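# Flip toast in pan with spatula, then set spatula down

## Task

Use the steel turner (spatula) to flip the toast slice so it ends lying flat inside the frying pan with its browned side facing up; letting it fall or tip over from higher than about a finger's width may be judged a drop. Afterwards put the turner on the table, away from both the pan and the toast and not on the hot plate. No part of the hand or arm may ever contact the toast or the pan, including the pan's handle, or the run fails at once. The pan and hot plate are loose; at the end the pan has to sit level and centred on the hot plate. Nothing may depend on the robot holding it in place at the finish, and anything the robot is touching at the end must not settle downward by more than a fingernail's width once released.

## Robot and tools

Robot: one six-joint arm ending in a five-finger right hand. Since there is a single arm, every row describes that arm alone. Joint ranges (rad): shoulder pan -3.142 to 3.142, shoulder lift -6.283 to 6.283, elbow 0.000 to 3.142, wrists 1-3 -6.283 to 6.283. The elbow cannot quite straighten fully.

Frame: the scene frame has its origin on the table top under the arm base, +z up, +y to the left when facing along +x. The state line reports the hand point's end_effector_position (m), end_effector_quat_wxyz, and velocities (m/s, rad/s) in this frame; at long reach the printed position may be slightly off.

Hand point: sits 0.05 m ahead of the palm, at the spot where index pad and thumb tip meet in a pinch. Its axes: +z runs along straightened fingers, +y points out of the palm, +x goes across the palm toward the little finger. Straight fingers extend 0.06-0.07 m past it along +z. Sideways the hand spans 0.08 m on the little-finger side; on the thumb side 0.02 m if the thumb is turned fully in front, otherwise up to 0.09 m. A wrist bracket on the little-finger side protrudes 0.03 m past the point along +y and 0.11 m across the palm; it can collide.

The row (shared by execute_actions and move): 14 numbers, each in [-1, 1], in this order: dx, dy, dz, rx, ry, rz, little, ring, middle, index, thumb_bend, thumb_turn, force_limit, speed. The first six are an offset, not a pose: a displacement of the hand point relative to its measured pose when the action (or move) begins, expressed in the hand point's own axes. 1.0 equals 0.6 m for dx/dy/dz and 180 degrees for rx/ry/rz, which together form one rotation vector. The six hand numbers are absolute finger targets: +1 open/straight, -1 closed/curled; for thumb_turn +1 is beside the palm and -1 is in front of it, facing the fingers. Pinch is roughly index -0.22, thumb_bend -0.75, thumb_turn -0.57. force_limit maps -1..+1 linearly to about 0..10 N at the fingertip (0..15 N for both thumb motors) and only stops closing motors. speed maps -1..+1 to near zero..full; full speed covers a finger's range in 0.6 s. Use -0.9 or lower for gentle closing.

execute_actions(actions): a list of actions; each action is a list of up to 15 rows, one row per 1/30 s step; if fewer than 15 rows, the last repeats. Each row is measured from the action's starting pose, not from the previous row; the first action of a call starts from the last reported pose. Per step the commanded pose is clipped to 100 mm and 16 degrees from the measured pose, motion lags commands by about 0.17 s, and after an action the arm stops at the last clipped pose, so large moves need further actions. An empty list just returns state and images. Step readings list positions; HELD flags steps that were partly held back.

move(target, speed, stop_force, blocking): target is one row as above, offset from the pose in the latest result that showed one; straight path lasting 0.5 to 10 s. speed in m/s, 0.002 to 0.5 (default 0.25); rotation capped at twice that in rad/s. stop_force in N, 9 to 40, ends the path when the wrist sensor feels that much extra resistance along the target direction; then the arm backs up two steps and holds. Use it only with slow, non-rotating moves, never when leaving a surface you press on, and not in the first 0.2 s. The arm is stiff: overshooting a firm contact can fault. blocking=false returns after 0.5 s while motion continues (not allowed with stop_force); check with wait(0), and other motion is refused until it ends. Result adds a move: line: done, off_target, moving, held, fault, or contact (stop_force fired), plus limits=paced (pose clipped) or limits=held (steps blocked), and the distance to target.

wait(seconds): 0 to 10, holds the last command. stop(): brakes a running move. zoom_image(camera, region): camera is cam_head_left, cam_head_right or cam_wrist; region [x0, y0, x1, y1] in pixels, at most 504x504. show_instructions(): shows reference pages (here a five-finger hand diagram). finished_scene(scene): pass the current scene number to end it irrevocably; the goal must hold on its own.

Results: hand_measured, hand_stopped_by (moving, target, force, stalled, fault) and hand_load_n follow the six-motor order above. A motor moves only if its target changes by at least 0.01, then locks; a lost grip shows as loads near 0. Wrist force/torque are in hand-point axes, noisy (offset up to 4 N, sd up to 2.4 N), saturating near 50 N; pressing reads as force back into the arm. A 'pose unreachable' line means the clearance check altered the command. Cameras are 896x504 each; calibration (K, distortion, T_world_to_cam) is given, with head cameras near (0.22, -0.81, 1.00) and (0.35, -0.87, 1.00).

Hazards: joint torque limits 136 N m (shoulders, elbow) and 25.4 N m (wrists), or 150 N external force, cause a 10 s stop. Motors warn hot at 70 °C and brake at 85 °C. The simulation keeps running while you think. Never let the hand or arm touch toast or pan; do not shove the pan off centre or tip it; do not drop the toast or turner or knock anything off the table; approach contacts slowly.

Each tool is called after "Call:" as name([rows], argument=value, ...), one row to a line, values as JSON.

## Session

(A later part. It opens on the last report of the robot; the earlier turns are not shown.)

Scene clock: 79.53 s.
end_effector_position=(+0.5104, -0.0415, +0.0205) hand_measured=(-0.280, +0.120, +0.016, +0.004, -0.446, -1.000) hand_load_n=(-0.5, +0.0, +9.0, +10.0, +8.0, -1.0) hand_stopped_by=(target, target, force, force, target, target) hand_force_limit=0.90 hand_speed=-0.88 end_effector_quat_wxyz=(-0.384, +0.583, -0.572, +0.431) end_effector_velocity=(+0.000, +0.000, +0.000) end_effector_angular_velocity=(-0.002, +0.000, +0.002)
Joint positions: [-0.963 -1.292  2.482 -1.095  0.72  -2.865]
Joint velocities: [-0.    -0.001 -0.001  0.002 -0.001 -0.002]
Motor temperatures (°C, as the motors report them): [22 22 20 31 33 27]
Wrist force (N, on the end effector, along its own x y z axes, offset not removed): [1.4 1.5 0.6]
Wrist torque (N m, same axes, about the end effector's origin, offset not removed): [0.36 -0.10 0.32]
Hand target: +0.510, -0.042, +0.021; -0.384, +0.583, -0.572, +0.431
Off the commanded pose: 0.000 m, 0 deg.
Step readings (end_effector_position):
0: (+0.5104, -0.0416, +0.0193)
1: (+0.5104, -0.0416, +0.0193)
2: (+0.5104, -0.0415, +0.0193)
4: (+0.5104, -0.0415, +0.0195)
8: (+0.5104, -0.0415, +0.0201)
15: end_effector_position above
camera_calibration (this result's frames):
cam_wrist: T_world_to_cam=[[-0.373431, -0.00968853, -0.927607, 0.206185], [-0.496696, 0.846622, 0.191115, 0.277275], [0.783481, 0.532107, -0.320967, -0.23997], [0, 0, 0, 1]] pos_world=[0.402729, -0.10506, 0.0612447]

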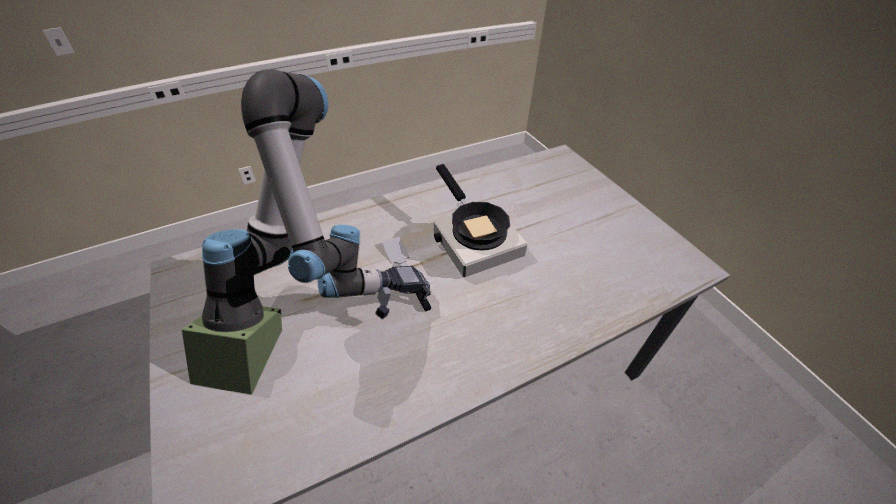

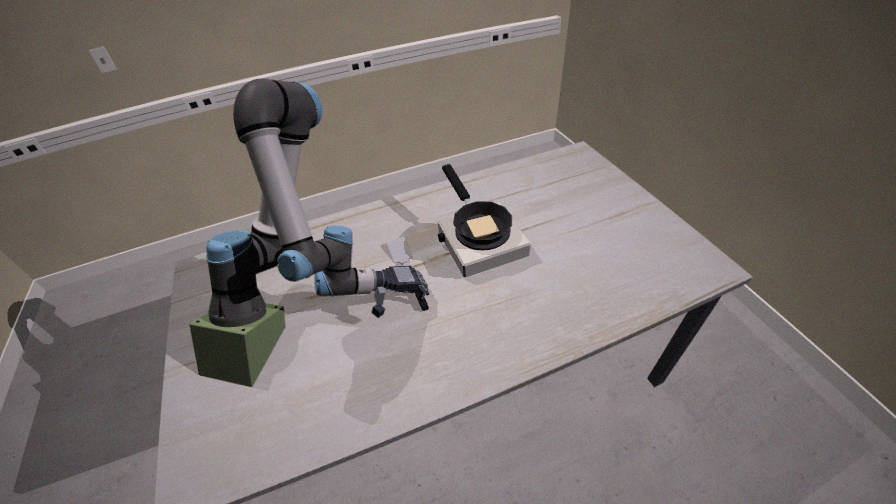

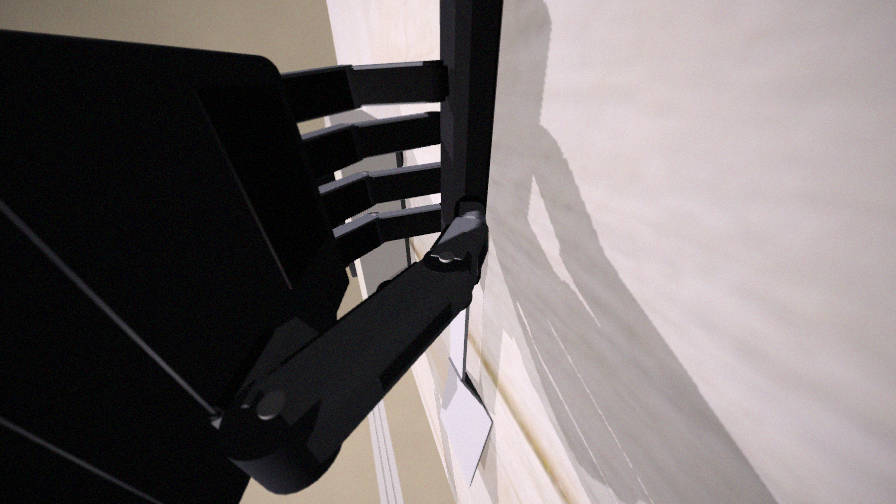

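Call:
move(target=[0.0031, -0.047, -0.0166, 0, 0, 0, -0.28, -0.3, -0.35, -0.35, -0.45, -1, -0.4, -0.88], speed=0.03)

Call:
zoom_image(camera="cam_head_left", region=[425, 185, 535, 285])

Call:
zoom_image(camera="cam_head_right", region=[430, 185, 540, 285])

Scene clock: 83.87 s.
end_effector_position=(+0.5104, -0.0415, +0.0503) hand_measured=(-0.280, +0.016, +0.018, +0.004, -0.444, -1.000) hand_load_n=(-2.0, +3.0, +7.5, +7.5, +11.5, +0.0) hand_stopped_by=(target, force, force, force, target, target) hand_force_limit=-0.40 hand_speed=-0.88 end_effector_quat_wxyz=(-0.384, +0.583, -0.572, +0.431) end_effector_velocity=(+0.000, -0.000, +0.002) end_effector_angular_velocity=(-0.002, -0.001, +0.001)
Joint positions: [-1.017 -1.389  2.476 -0.986  0.666 -2.873]
Joint velocities: [-0.004 -0.006 -0.001  0.006 -0.004 -0.002]
Motor temperatures (°C, as the motors report them): [22 22 20 31 33 27]
Wrist force (N, on the end effector, along its own x y z axes, offset not removed): [0.7 2.4 0.7]
Wrist torque (N m, same axes, about the end effector's origin, offset not removed): [0.28 -0.08 0.11]
Hand target: +0.510, -0.041, +0.050; -0.384, +0.583, -0.572, +0.431
Off the commanded pose: 0.000 m, 0 deg.
move: done
camera_calibration (this result's frames):
cam_wrist: T_world_to_cam=[[-0.373412, -0.00970899, -0.927615, 0.233867], [-0.496696, 0.846629, 0.191084, 0.271558], [0.78349, 0.532095, -0.320964, -0.230426], [0, 0, 0, 1]] pos_world=[0.402747, -0.105029, 0.0910891]

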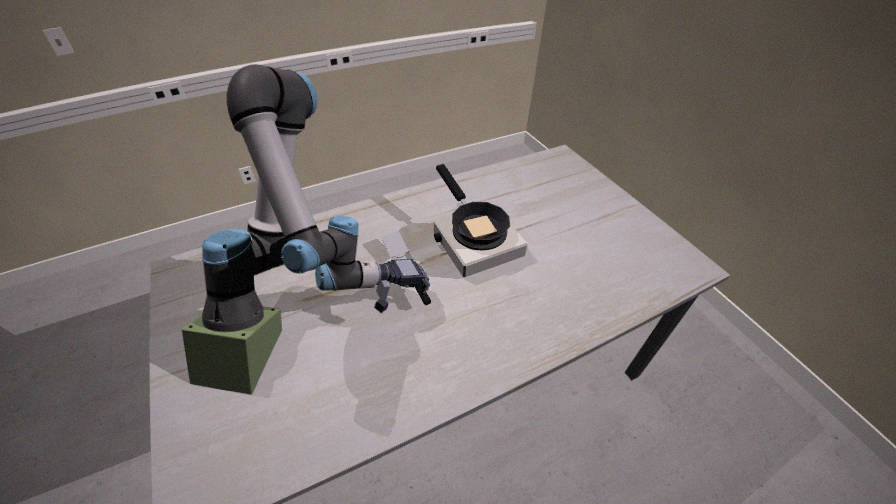

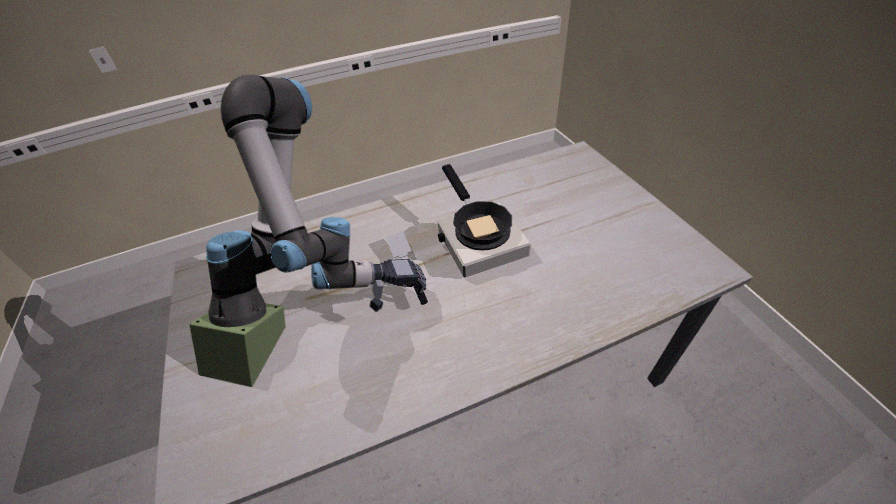

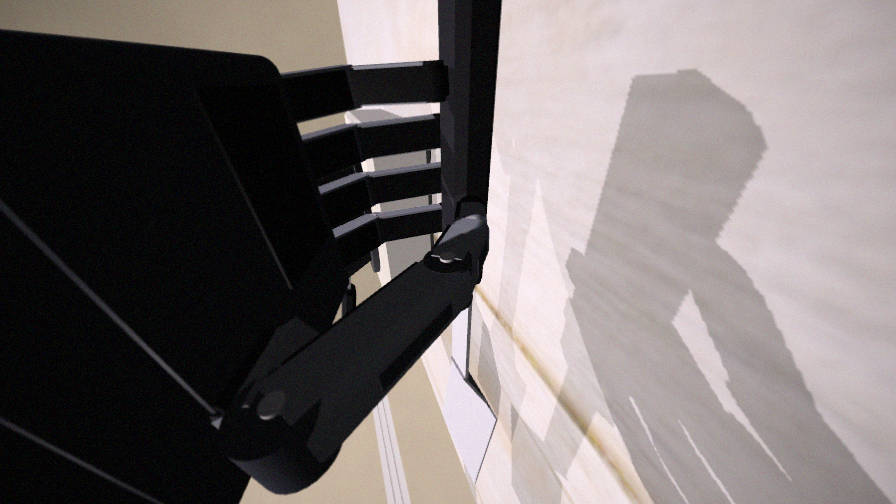

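Region (425, 185, 535, 285) of cam_head_left's 896x504 image, scaled by 4.582, with more detail than that image has; it fills the top 458 rows of this view, and the rest is white.

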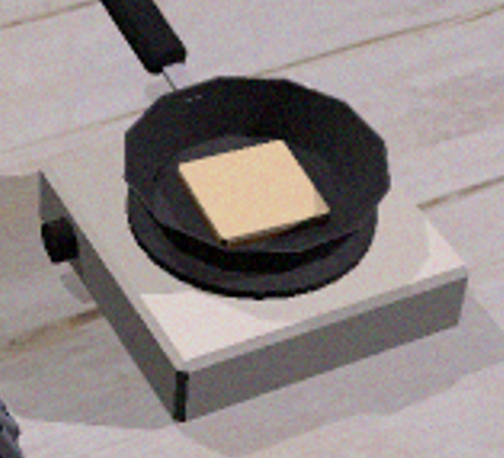

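Region (430, 185, 540, 285) of cam_head_right's 896x504 image, scaled by 4.582, with more detail than that image has; it fills the top 458 rows of this view, and the rest is white.

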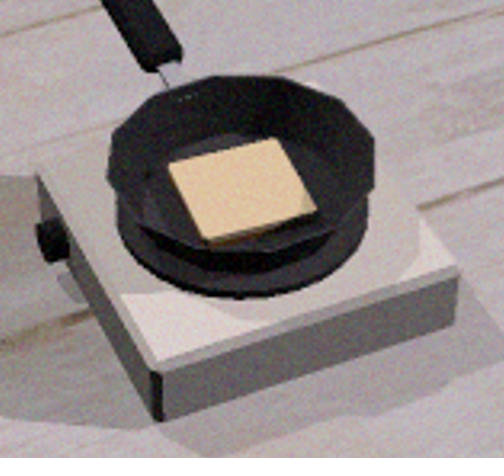

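Call:
zoom_image(camera="cam_wrist", region=[400, 300, 600, 500])

Call:
zoom_image(camera="cam_head_left", region=[350, 215, 460, 315])

Region (400, 300, 600, 500) of cam_wrist's 896x504 image, scaled by 2.520, with more detail than that image has.

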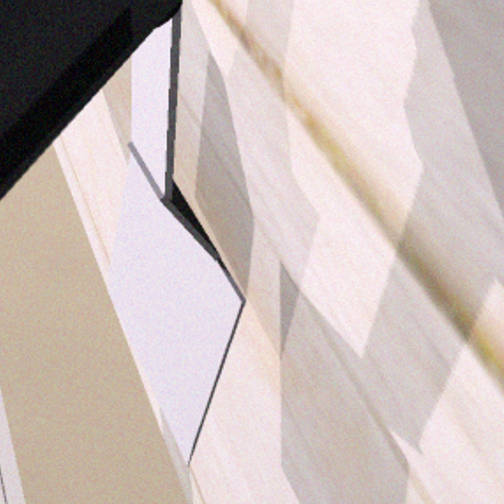

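Region (350, 215, 460, 315) of cam_head_left's 896x504 image, scaled by 4.582, with more detail than that image has; it fills the top 458 rows of this view, and the rest is white.

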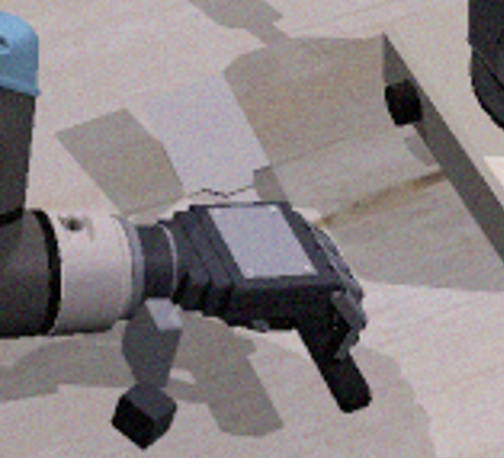

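Call:
move(target=[0.1575, -0.5382, 0.024, -0.0192, 0.1331, -0.277, -0.28, -0.3, -0.35, -0.35, -0.45, -1, -0.4, -0.88], speed=0.25)

Scene clock: 197.57 s.
end_effector_position=(+0.6297, -0.1196, +0.3553) hand_measured=(-0.280, +0.016, +0.018, +0.004, -0.444, -1.000) hand_load_n=(-1.5, +3.0, +7.5, +8.0, +11.0, +0.0) hand_stopped_by=(target, force, force, force, target, target) hand_force_limit=-0.40 hand_speed=-0.88 end_effector_quat_wxyz=(-0.028, +0.680, -0.352, +0.643) end_effector_velocity=(+0.001, -0.000, +0.002) end_effector_angular_velocity=(-0.006, +0.001, -0.000)
Joint positions: [-0.968 -1.695  1.837 -0.057  1.123 -3.742]
Joint velocities: [ 0.002  0.001 -0.005  0.002  0.003 -0.005]
Motor temperatures (°C, as the motors report them): [22 22 20 31 33 27]
Wrist force (N, on the end effector, along its own x y z axes, offset not removed): [0.1 3.1 -0.6]
Wrist torque (N m, same axes, about the end effector's origin, offset not removed): [0.54 -0.09 0.32]
Hand target: +0.630, -0.120, +0.355; -0.028, +0.680, -0.352, +0.643
Off the commanded pose: 0.000 m, 0 deg.
move: done
camera_calibration (this result's frames):
cam_wrist: T_world_to_cam=[[-0.475787, -0.711806, -0.516682, 0.3951], [-0.423336, 0.700237, -0.574851, 0.547068], [0.770982, -0.0547765, -0.634497, -0.135434], [0, 0, 0, 1]] pos_world=[0.523994, -0.109262, 0.432691]

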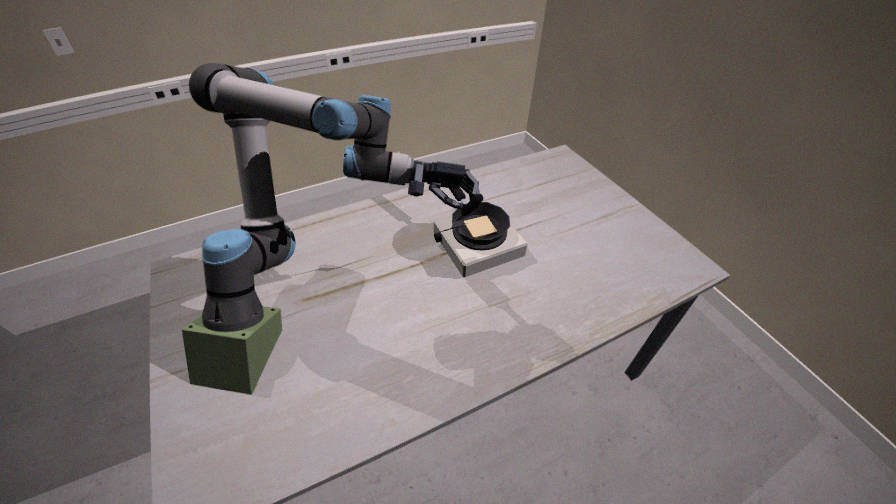

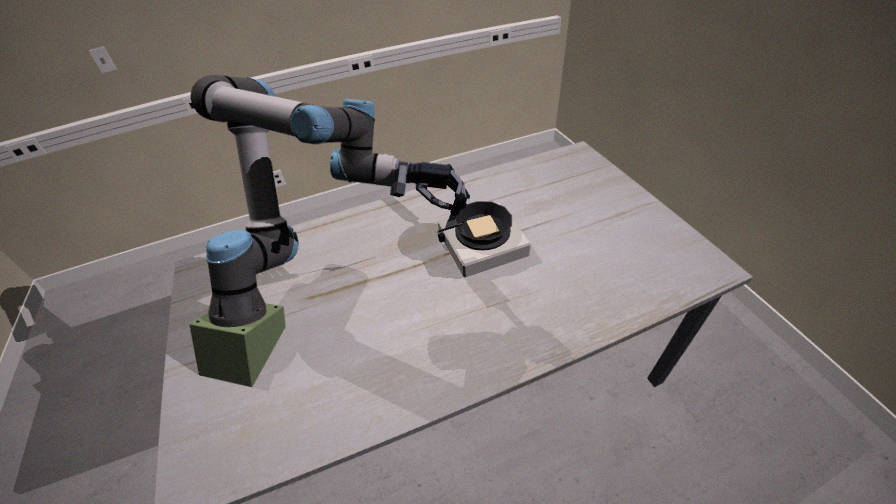

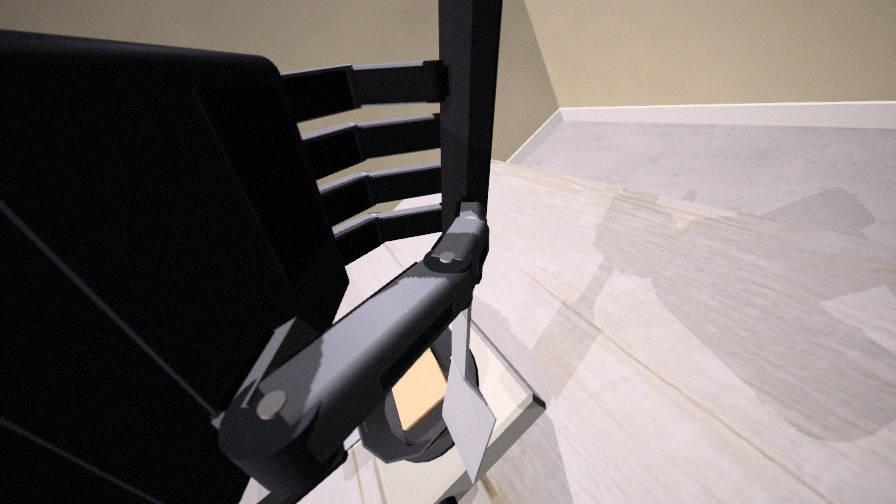

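Call:
move(target=[-0.0255, -0.08, 0.2172, 0, 0, 0, -0.28, -0.3, -0.35, -0.35, -0.45, -1, -0.4, -0.88], speed=0.15)

Call:
zoom_image(camera="cam_wrist", region=[340, 260, 620, 504])

Call:
zoom_image(camera="cam_head_left", region=[425, 160, 545, 280])

Scene clock: 215.20 s.
end_effector_position=(+0.7684, -0.1295, +0.3434) hand_measured=(-0.280, +0.016, +0.018, +0.004, -0.444, -1.000) hand_load_n=(-1.5, +3.0, +7.5, +8.0, +11.0, +0.0) hand_stopped_by=(target, force, force, force, target, target) hand_force_limit=-0.40 hand_speed=-0.88 end_effector_quat_wxyz=(-0.028, +0.680, -0.352, +0.643) end_effector_velocity=(+0.002, -0.001, +0.001) end_effector_angular_velocity=(-0.000, -0.000, -0.001)
Joint positions: [-0.764 -1.374  1.447  0.006  1.327 -3.724]
Joint velocities: [ 0.001  0.005 -0.009  0.004  0.002  0.   ]
Motor temperatures (°C, as the motors report them): [22 22 20 31 33 27]
Wrist force (N, on the end effector, along its own x y z axes, offset not removed): [-1.2 2.2 1.1]
Wrist torque (N m, same axes, about the end effector's origin, offset not removed): [0.19 0.02 0.23]
Hand target: +0.769, -0.130, +0.343; -0.028, +0.680, -0.352, +0.643
Off the commanded pose: 0.000 m, 0 deg.
move: done
camera_calibration (this result's frames):
cam_wrist: T_world_to_cam=[[-0.475638, -0.711731, -0.516921, 0.447802], [-0.423258, 0.700326, -0.574801, 0.605831], [0.771117, -0.0546064, -0.634347, -0.25053], [0, 0, 0, 1]] pos_world=[0.662602, -0.119245, 0.420787]

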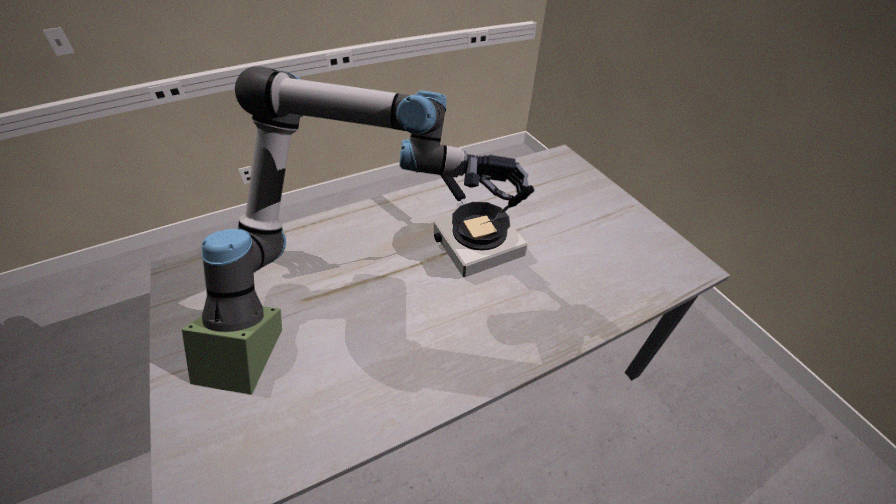

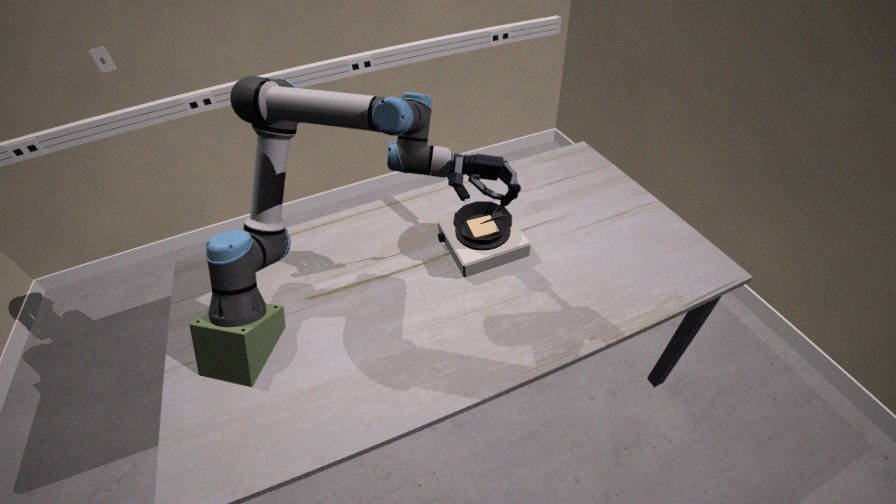

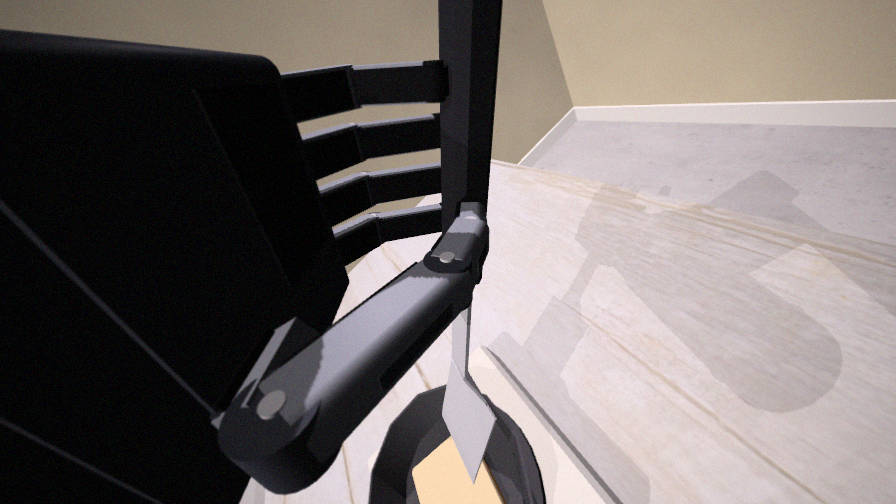

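Region (340, 260, 620, 504) of cam_wrist's 896x504 image, scaled by 1.800, with more detail than that image has; it fills the top 439 rows of this view, and the rest is white.

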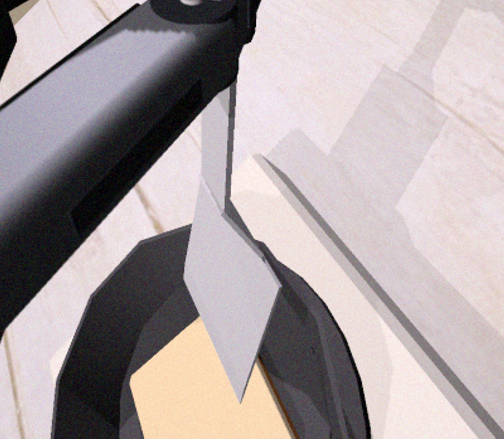

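Region (425, 160, 545, 280) of cam_head_left's 896x504 image, scaled by 4.200, with more detail than that image has.

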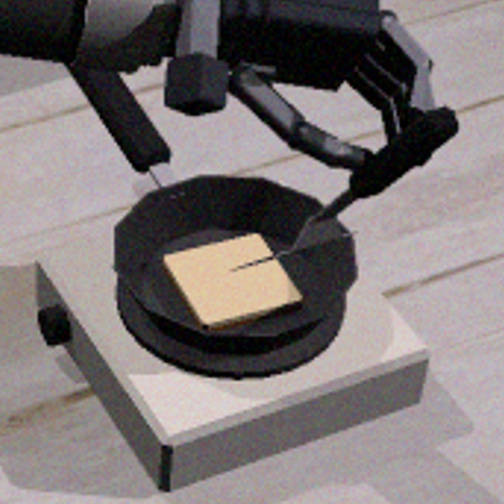

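Call:
move(target=[-0.0718, 0.0608, 0.0027, 0, 0, 0, -0.28, -0.3, -0.35, -0.35, -0.45, -1, -0.4, -0.88], speed=0.05)

Call:
zoom_image(camera="cam_wrist", region=[340, 260, 620, 504])

Call:
zoom_image(camera="cam_head_left", region=[425, 160, 545, 280])

Scene clock: 232.70 s.
end_effector_position=(+0.7570, -0.1354, +0.2885) hand_measured=(-0.280, +0.016, +0.018, +0.004, -0.444, -1.000) hand_load_n=(-1.5, +3.0, +7.5, +8.0, +11.0, +0.0) hand_stopped_by=(target, force, force, force, target, target) hand_force_limit=-0.40 hand_speed=-0.88 end_effector_quat_wxyz=(-0.028, +0.680, -0.352, +0.643) end_effector_velocity=(-0.000, +0.000, -0.001) end_effector_angular_velocity=(+0.001, -0.001, +0.001)
Joint positions: [-0.73  -1.36   1.568 -0.129  1.361 -3.721]
Joint velocities: [ 0.001 -0.     0.004 -0.005  0.     0.001]
Motor temperatures (°C, as the motors report them): [22 22 20 31 33 27]
Wrist force (N, on the end effector, along its own x y z axes, offset not removed): [0.3 1.5 -0.5]
Wrist torque (N m, same axes, about the end effector's origin, offset not removed): [0.18 -0.09 0.22]
Hand target: +0.757, -0.135, +0.288; -0.028, +0.680, -0.352, +0.643
Off the commanded pose: 0.000 m, 0 deg.
move: done
camera_calibration (this result's frames):
cam_wrist: T_world_to_cam=[[-0.475644, -0.711712, -0.516942, 0.409885], [-0.423256, 0.700347, -0.574778, 0.573595], [0.771115, -0.0545909, -0.634352, -0.276831], [0, 0, 0, 1]] pos_world=[0.651205, -0.125107, 0.365968]

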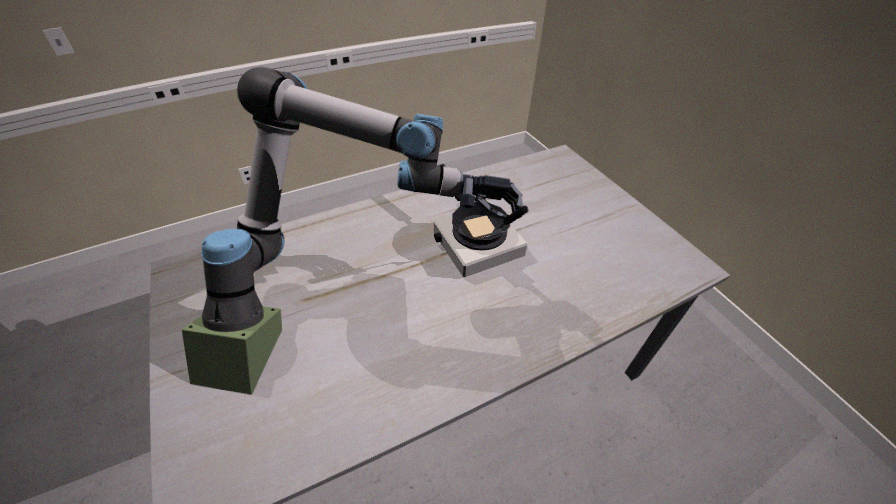

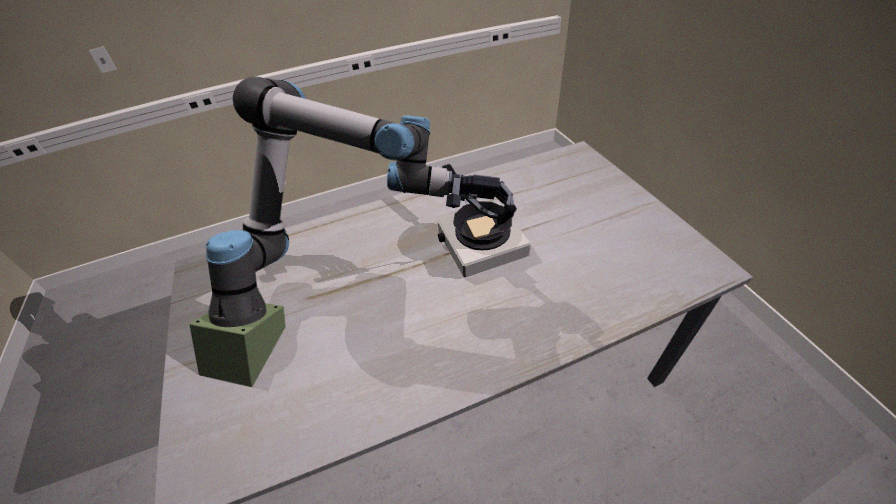

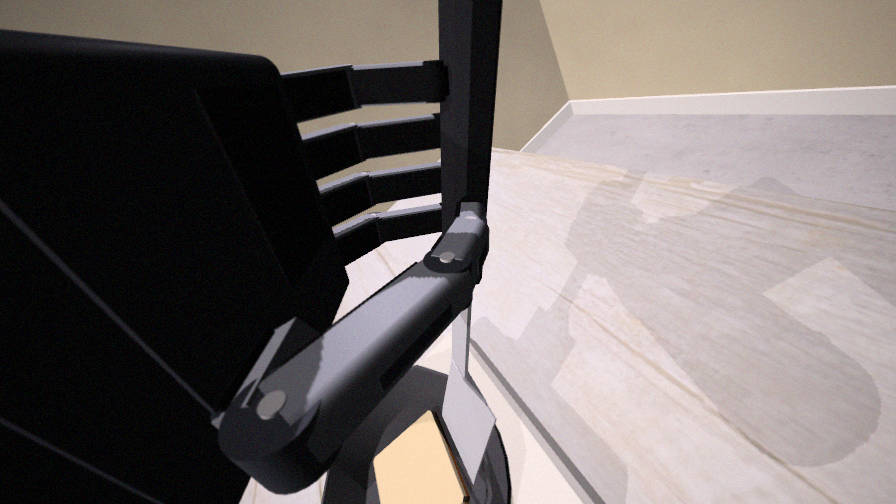

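Region (340, 260, 620, 504) of cam_wrist's 896x504 image, scaled by 1.800, with more detail than that image has; it fills the top 439 rows of this view, and the rest is white.

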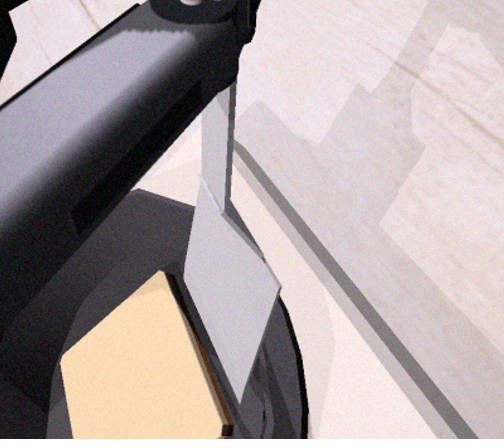

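Region (425, 160, 545, 280) of cam_head_left's 896x504 image, scaled by 4.200, with more detail than that image has.

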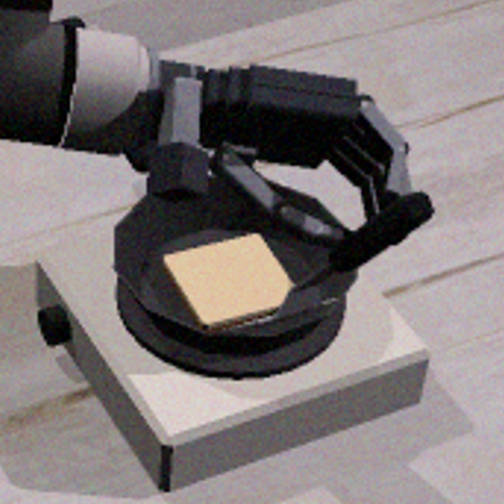

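Call:
move(target=[-0.0148, 0.0012, 0.0002, 0, 0, 0, -0.28, -0.3, -0.35, -0.35, -0.45, -1, -0.4, -0.88], speed=0.012)

Call:
zoom_image(camera="cam_wrist", region=[340, 260, 620, 504])

Scene clock: 240.30 s.
end_effector_position=(+0.7574, -0.1315, +0.2807) hand_measured=(-0.280, +0.016, +0.018, +0.004, -0.444, -1.000) hand_load_n=(-1.5, +2.5, +7.5, +8.5, +11.0, +0.0) hand_stopped_by=(target, force, force, force, target, target) hand_force_limit=-0.40 hand_speed=-0.88 end_effector_quat_wxyz=(-0.028, +0.680, -0.352, +0.643) end_effector_velocity=(+0.001, +0.001, -0.001) end_effector_angular_velocity=(-0.000, -0.000, +0.001)
Joint positions: [-0.715 -1.357  1.578 -0.142  1.376 -3.72 ]
Joint velocities: [ 0.003  0.001  0.001 -0.003  0.002 -0.   ]
Motor temperatures (°C, as the motors report them): [22 22 20 31 33 27]
Wrist force (N, on the end effector, along its own x y z axes, offset not removed): [-0.7 1.6 -0.7]
Wrist torque (N m, same axes, about the end effector's origin, offset not removed): [0.34 0.01 0.29]
Hand target: +0.757, -0.131, +0.281; -0.028, +0.680, -0.352, +0.643
Off the commanded pose: 0.000 m, 0 deg.
move: done
camera_calibration (this result's frames):
cam_wrist: T_world_to_cam=[[-0.475638, -0.711707, -0.516955, 0.408845], [-0.42326, 0.700353, -0.574766, 0.566562], [0.771116, -0.0545739, -0.634352, -0.281906], [0, 0, 0, 1]] pos_world=[0.651648, -0.1212, 0.358168]

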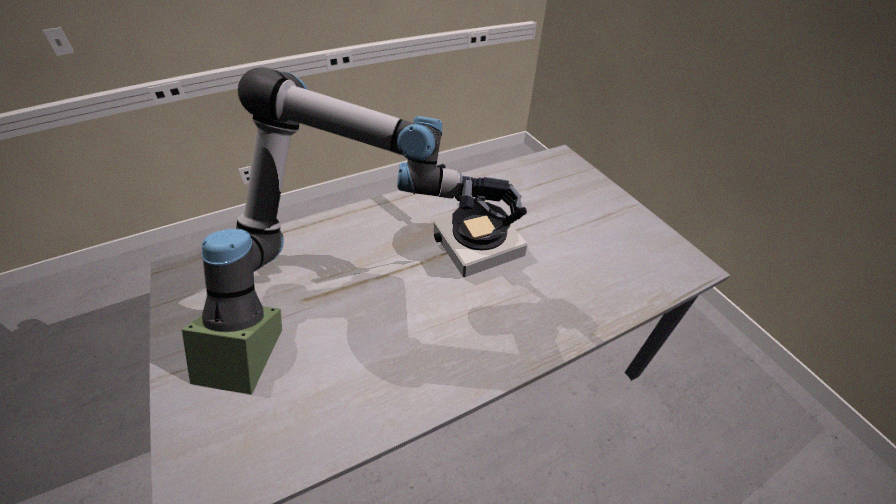

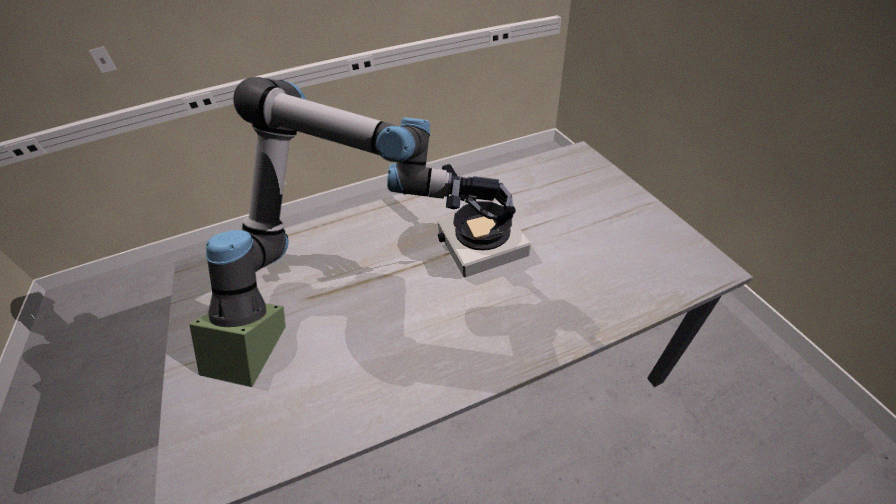

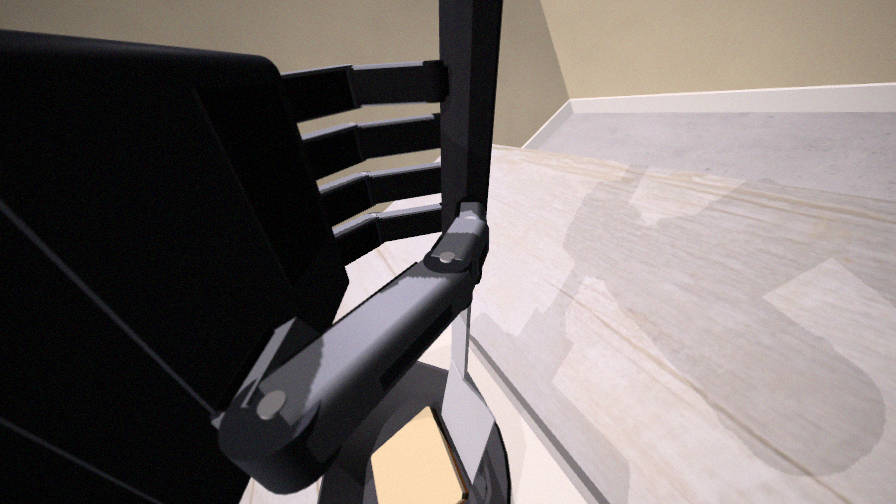

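Region (340, 260, 620, 504) of cam_wrist's 896x504 image, scaled by 1.800, with more detail than that image has; it fills the top 439 rows of this view, and the rest is white.

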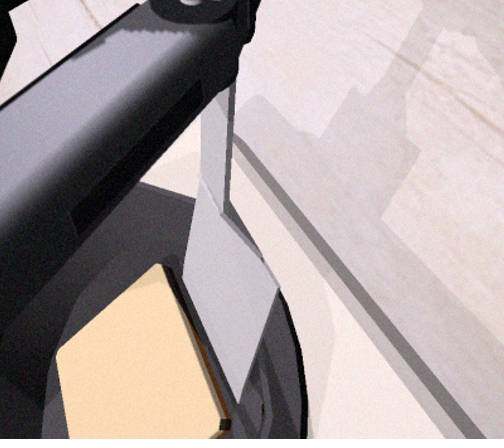

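Call:
move(target=[-0.0243, 0.0313, 0.0118, -0.0012, -0.0184, 0.0465, -0.28, -0.3, -0.35, -0.35, -0.45, -1, -0.4, -0.88], speed=0.04)

Call:
zoom_image(camera="cam_wrist", region=[340, 260, 620, 504])

Call:
zoom_image(camera="cam_head_left", region=[425, 160, 545, 280])

Scene clock: 257.57 s.
end_effector_position=(+0.7565, -0.1409, +0.2580) hand_measured=(-0.280, +0.016, +0.018, +0.004, -0.444, -1.000) hand_load_n=(-1.5, +2.5, +7.5, +8.0, +11.0, +0.0) hand_stopped_by=(target, force, force, force, target, target) hand_force_limit=-0.40 hand_speed=-0.88 end_effector_quat_wxyz=(-0.084, +0.671, -0.401, +0.618) end_effector_velocity=(+0.000, -0.000, -0.002) end_effector_angular_velocity=(+0.013, -0.002, +0.001)
Joint positions: [-0.752 -1.323  1.579 -0.145  1.29  -3.586]
Joint velocities: [-0.002  0.003  0.001 -0.002 -0.007  0.011]
Motor temperatures (°C, as the motors report them): [22 22 20 31 33 27]
Wrist force (N, on the end effector, along its own x y z axes, offset not removed): [0.0 2.1 -0.4]
Wrist torque (N m, same axes, about the end effector's origin, offset not removed): [0.22 -0.12 0.17]
Hand target: +0.757, -0.141, +0.258; -0.084, +0.671, -0.401, +0.618
Off the commanded pose: 0.000 m, 0 deg.
move: done
camera_calibration (this result's frames):
cam_wrist: T_world_to_cam=[[-0.467071, -0.622628, -0.627837, 0.424624], [-0.415413, 0.781322, -0.465798, 0.537092], [0.780562, 0.0432511, -0.623581, -0.292318], [0, 0, 0, 1]] pos_world=[0.649617, -0.142616, 0.334487]

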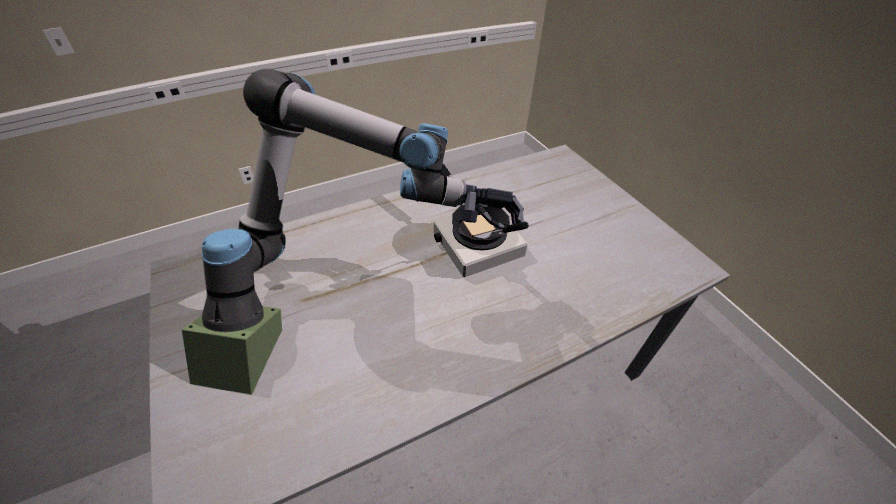

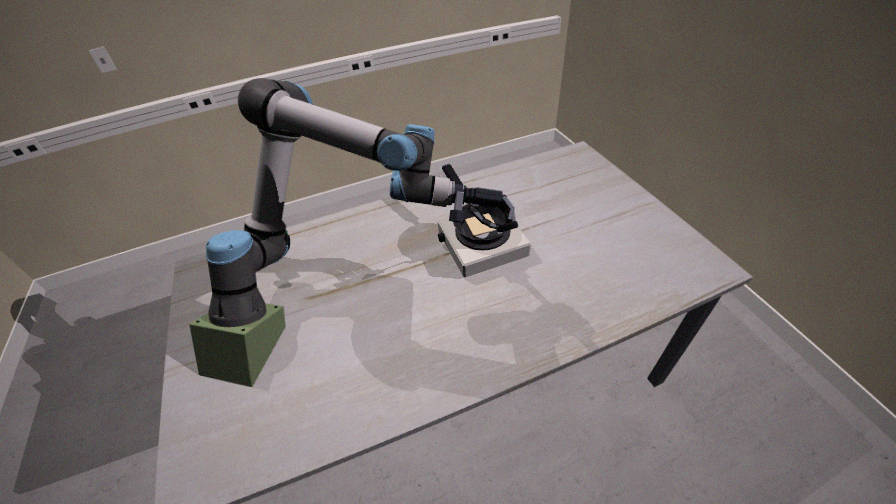

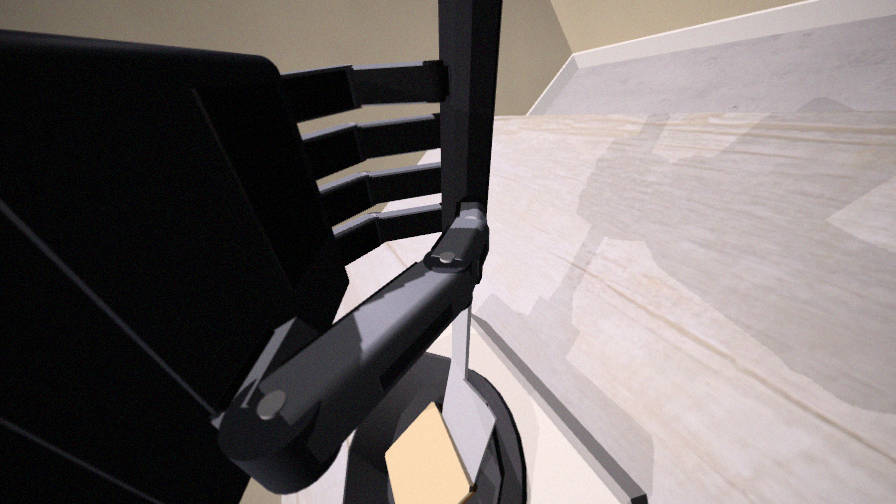

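Region (340, 260, 620, 504) of cam_wrist's 896x504 image, scaled by 1.800, with more detail than that image has; it fills the top 439 rows of this view, and the rest is white.

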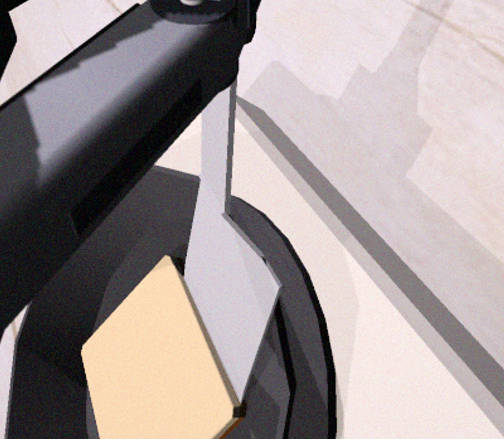

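Region (425, 160, 545, 280) of cam_head_left's 896x504 image, scaled by 4.200, with more detail than that image has.

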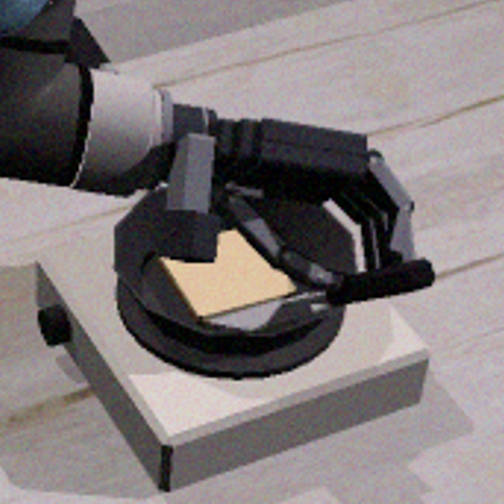

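Call:
zoom_image(camera="cam_wrist", region=[410, 390, 520, 504])

Region (410, 390, 520, 504) of cam_wrist's 896x504 image, scaled by 4.421, with more detail than that image has; it fills the left 486 columns of this view, and the rest is white.

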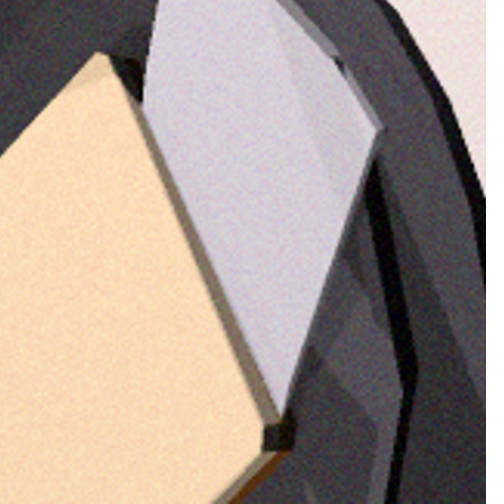

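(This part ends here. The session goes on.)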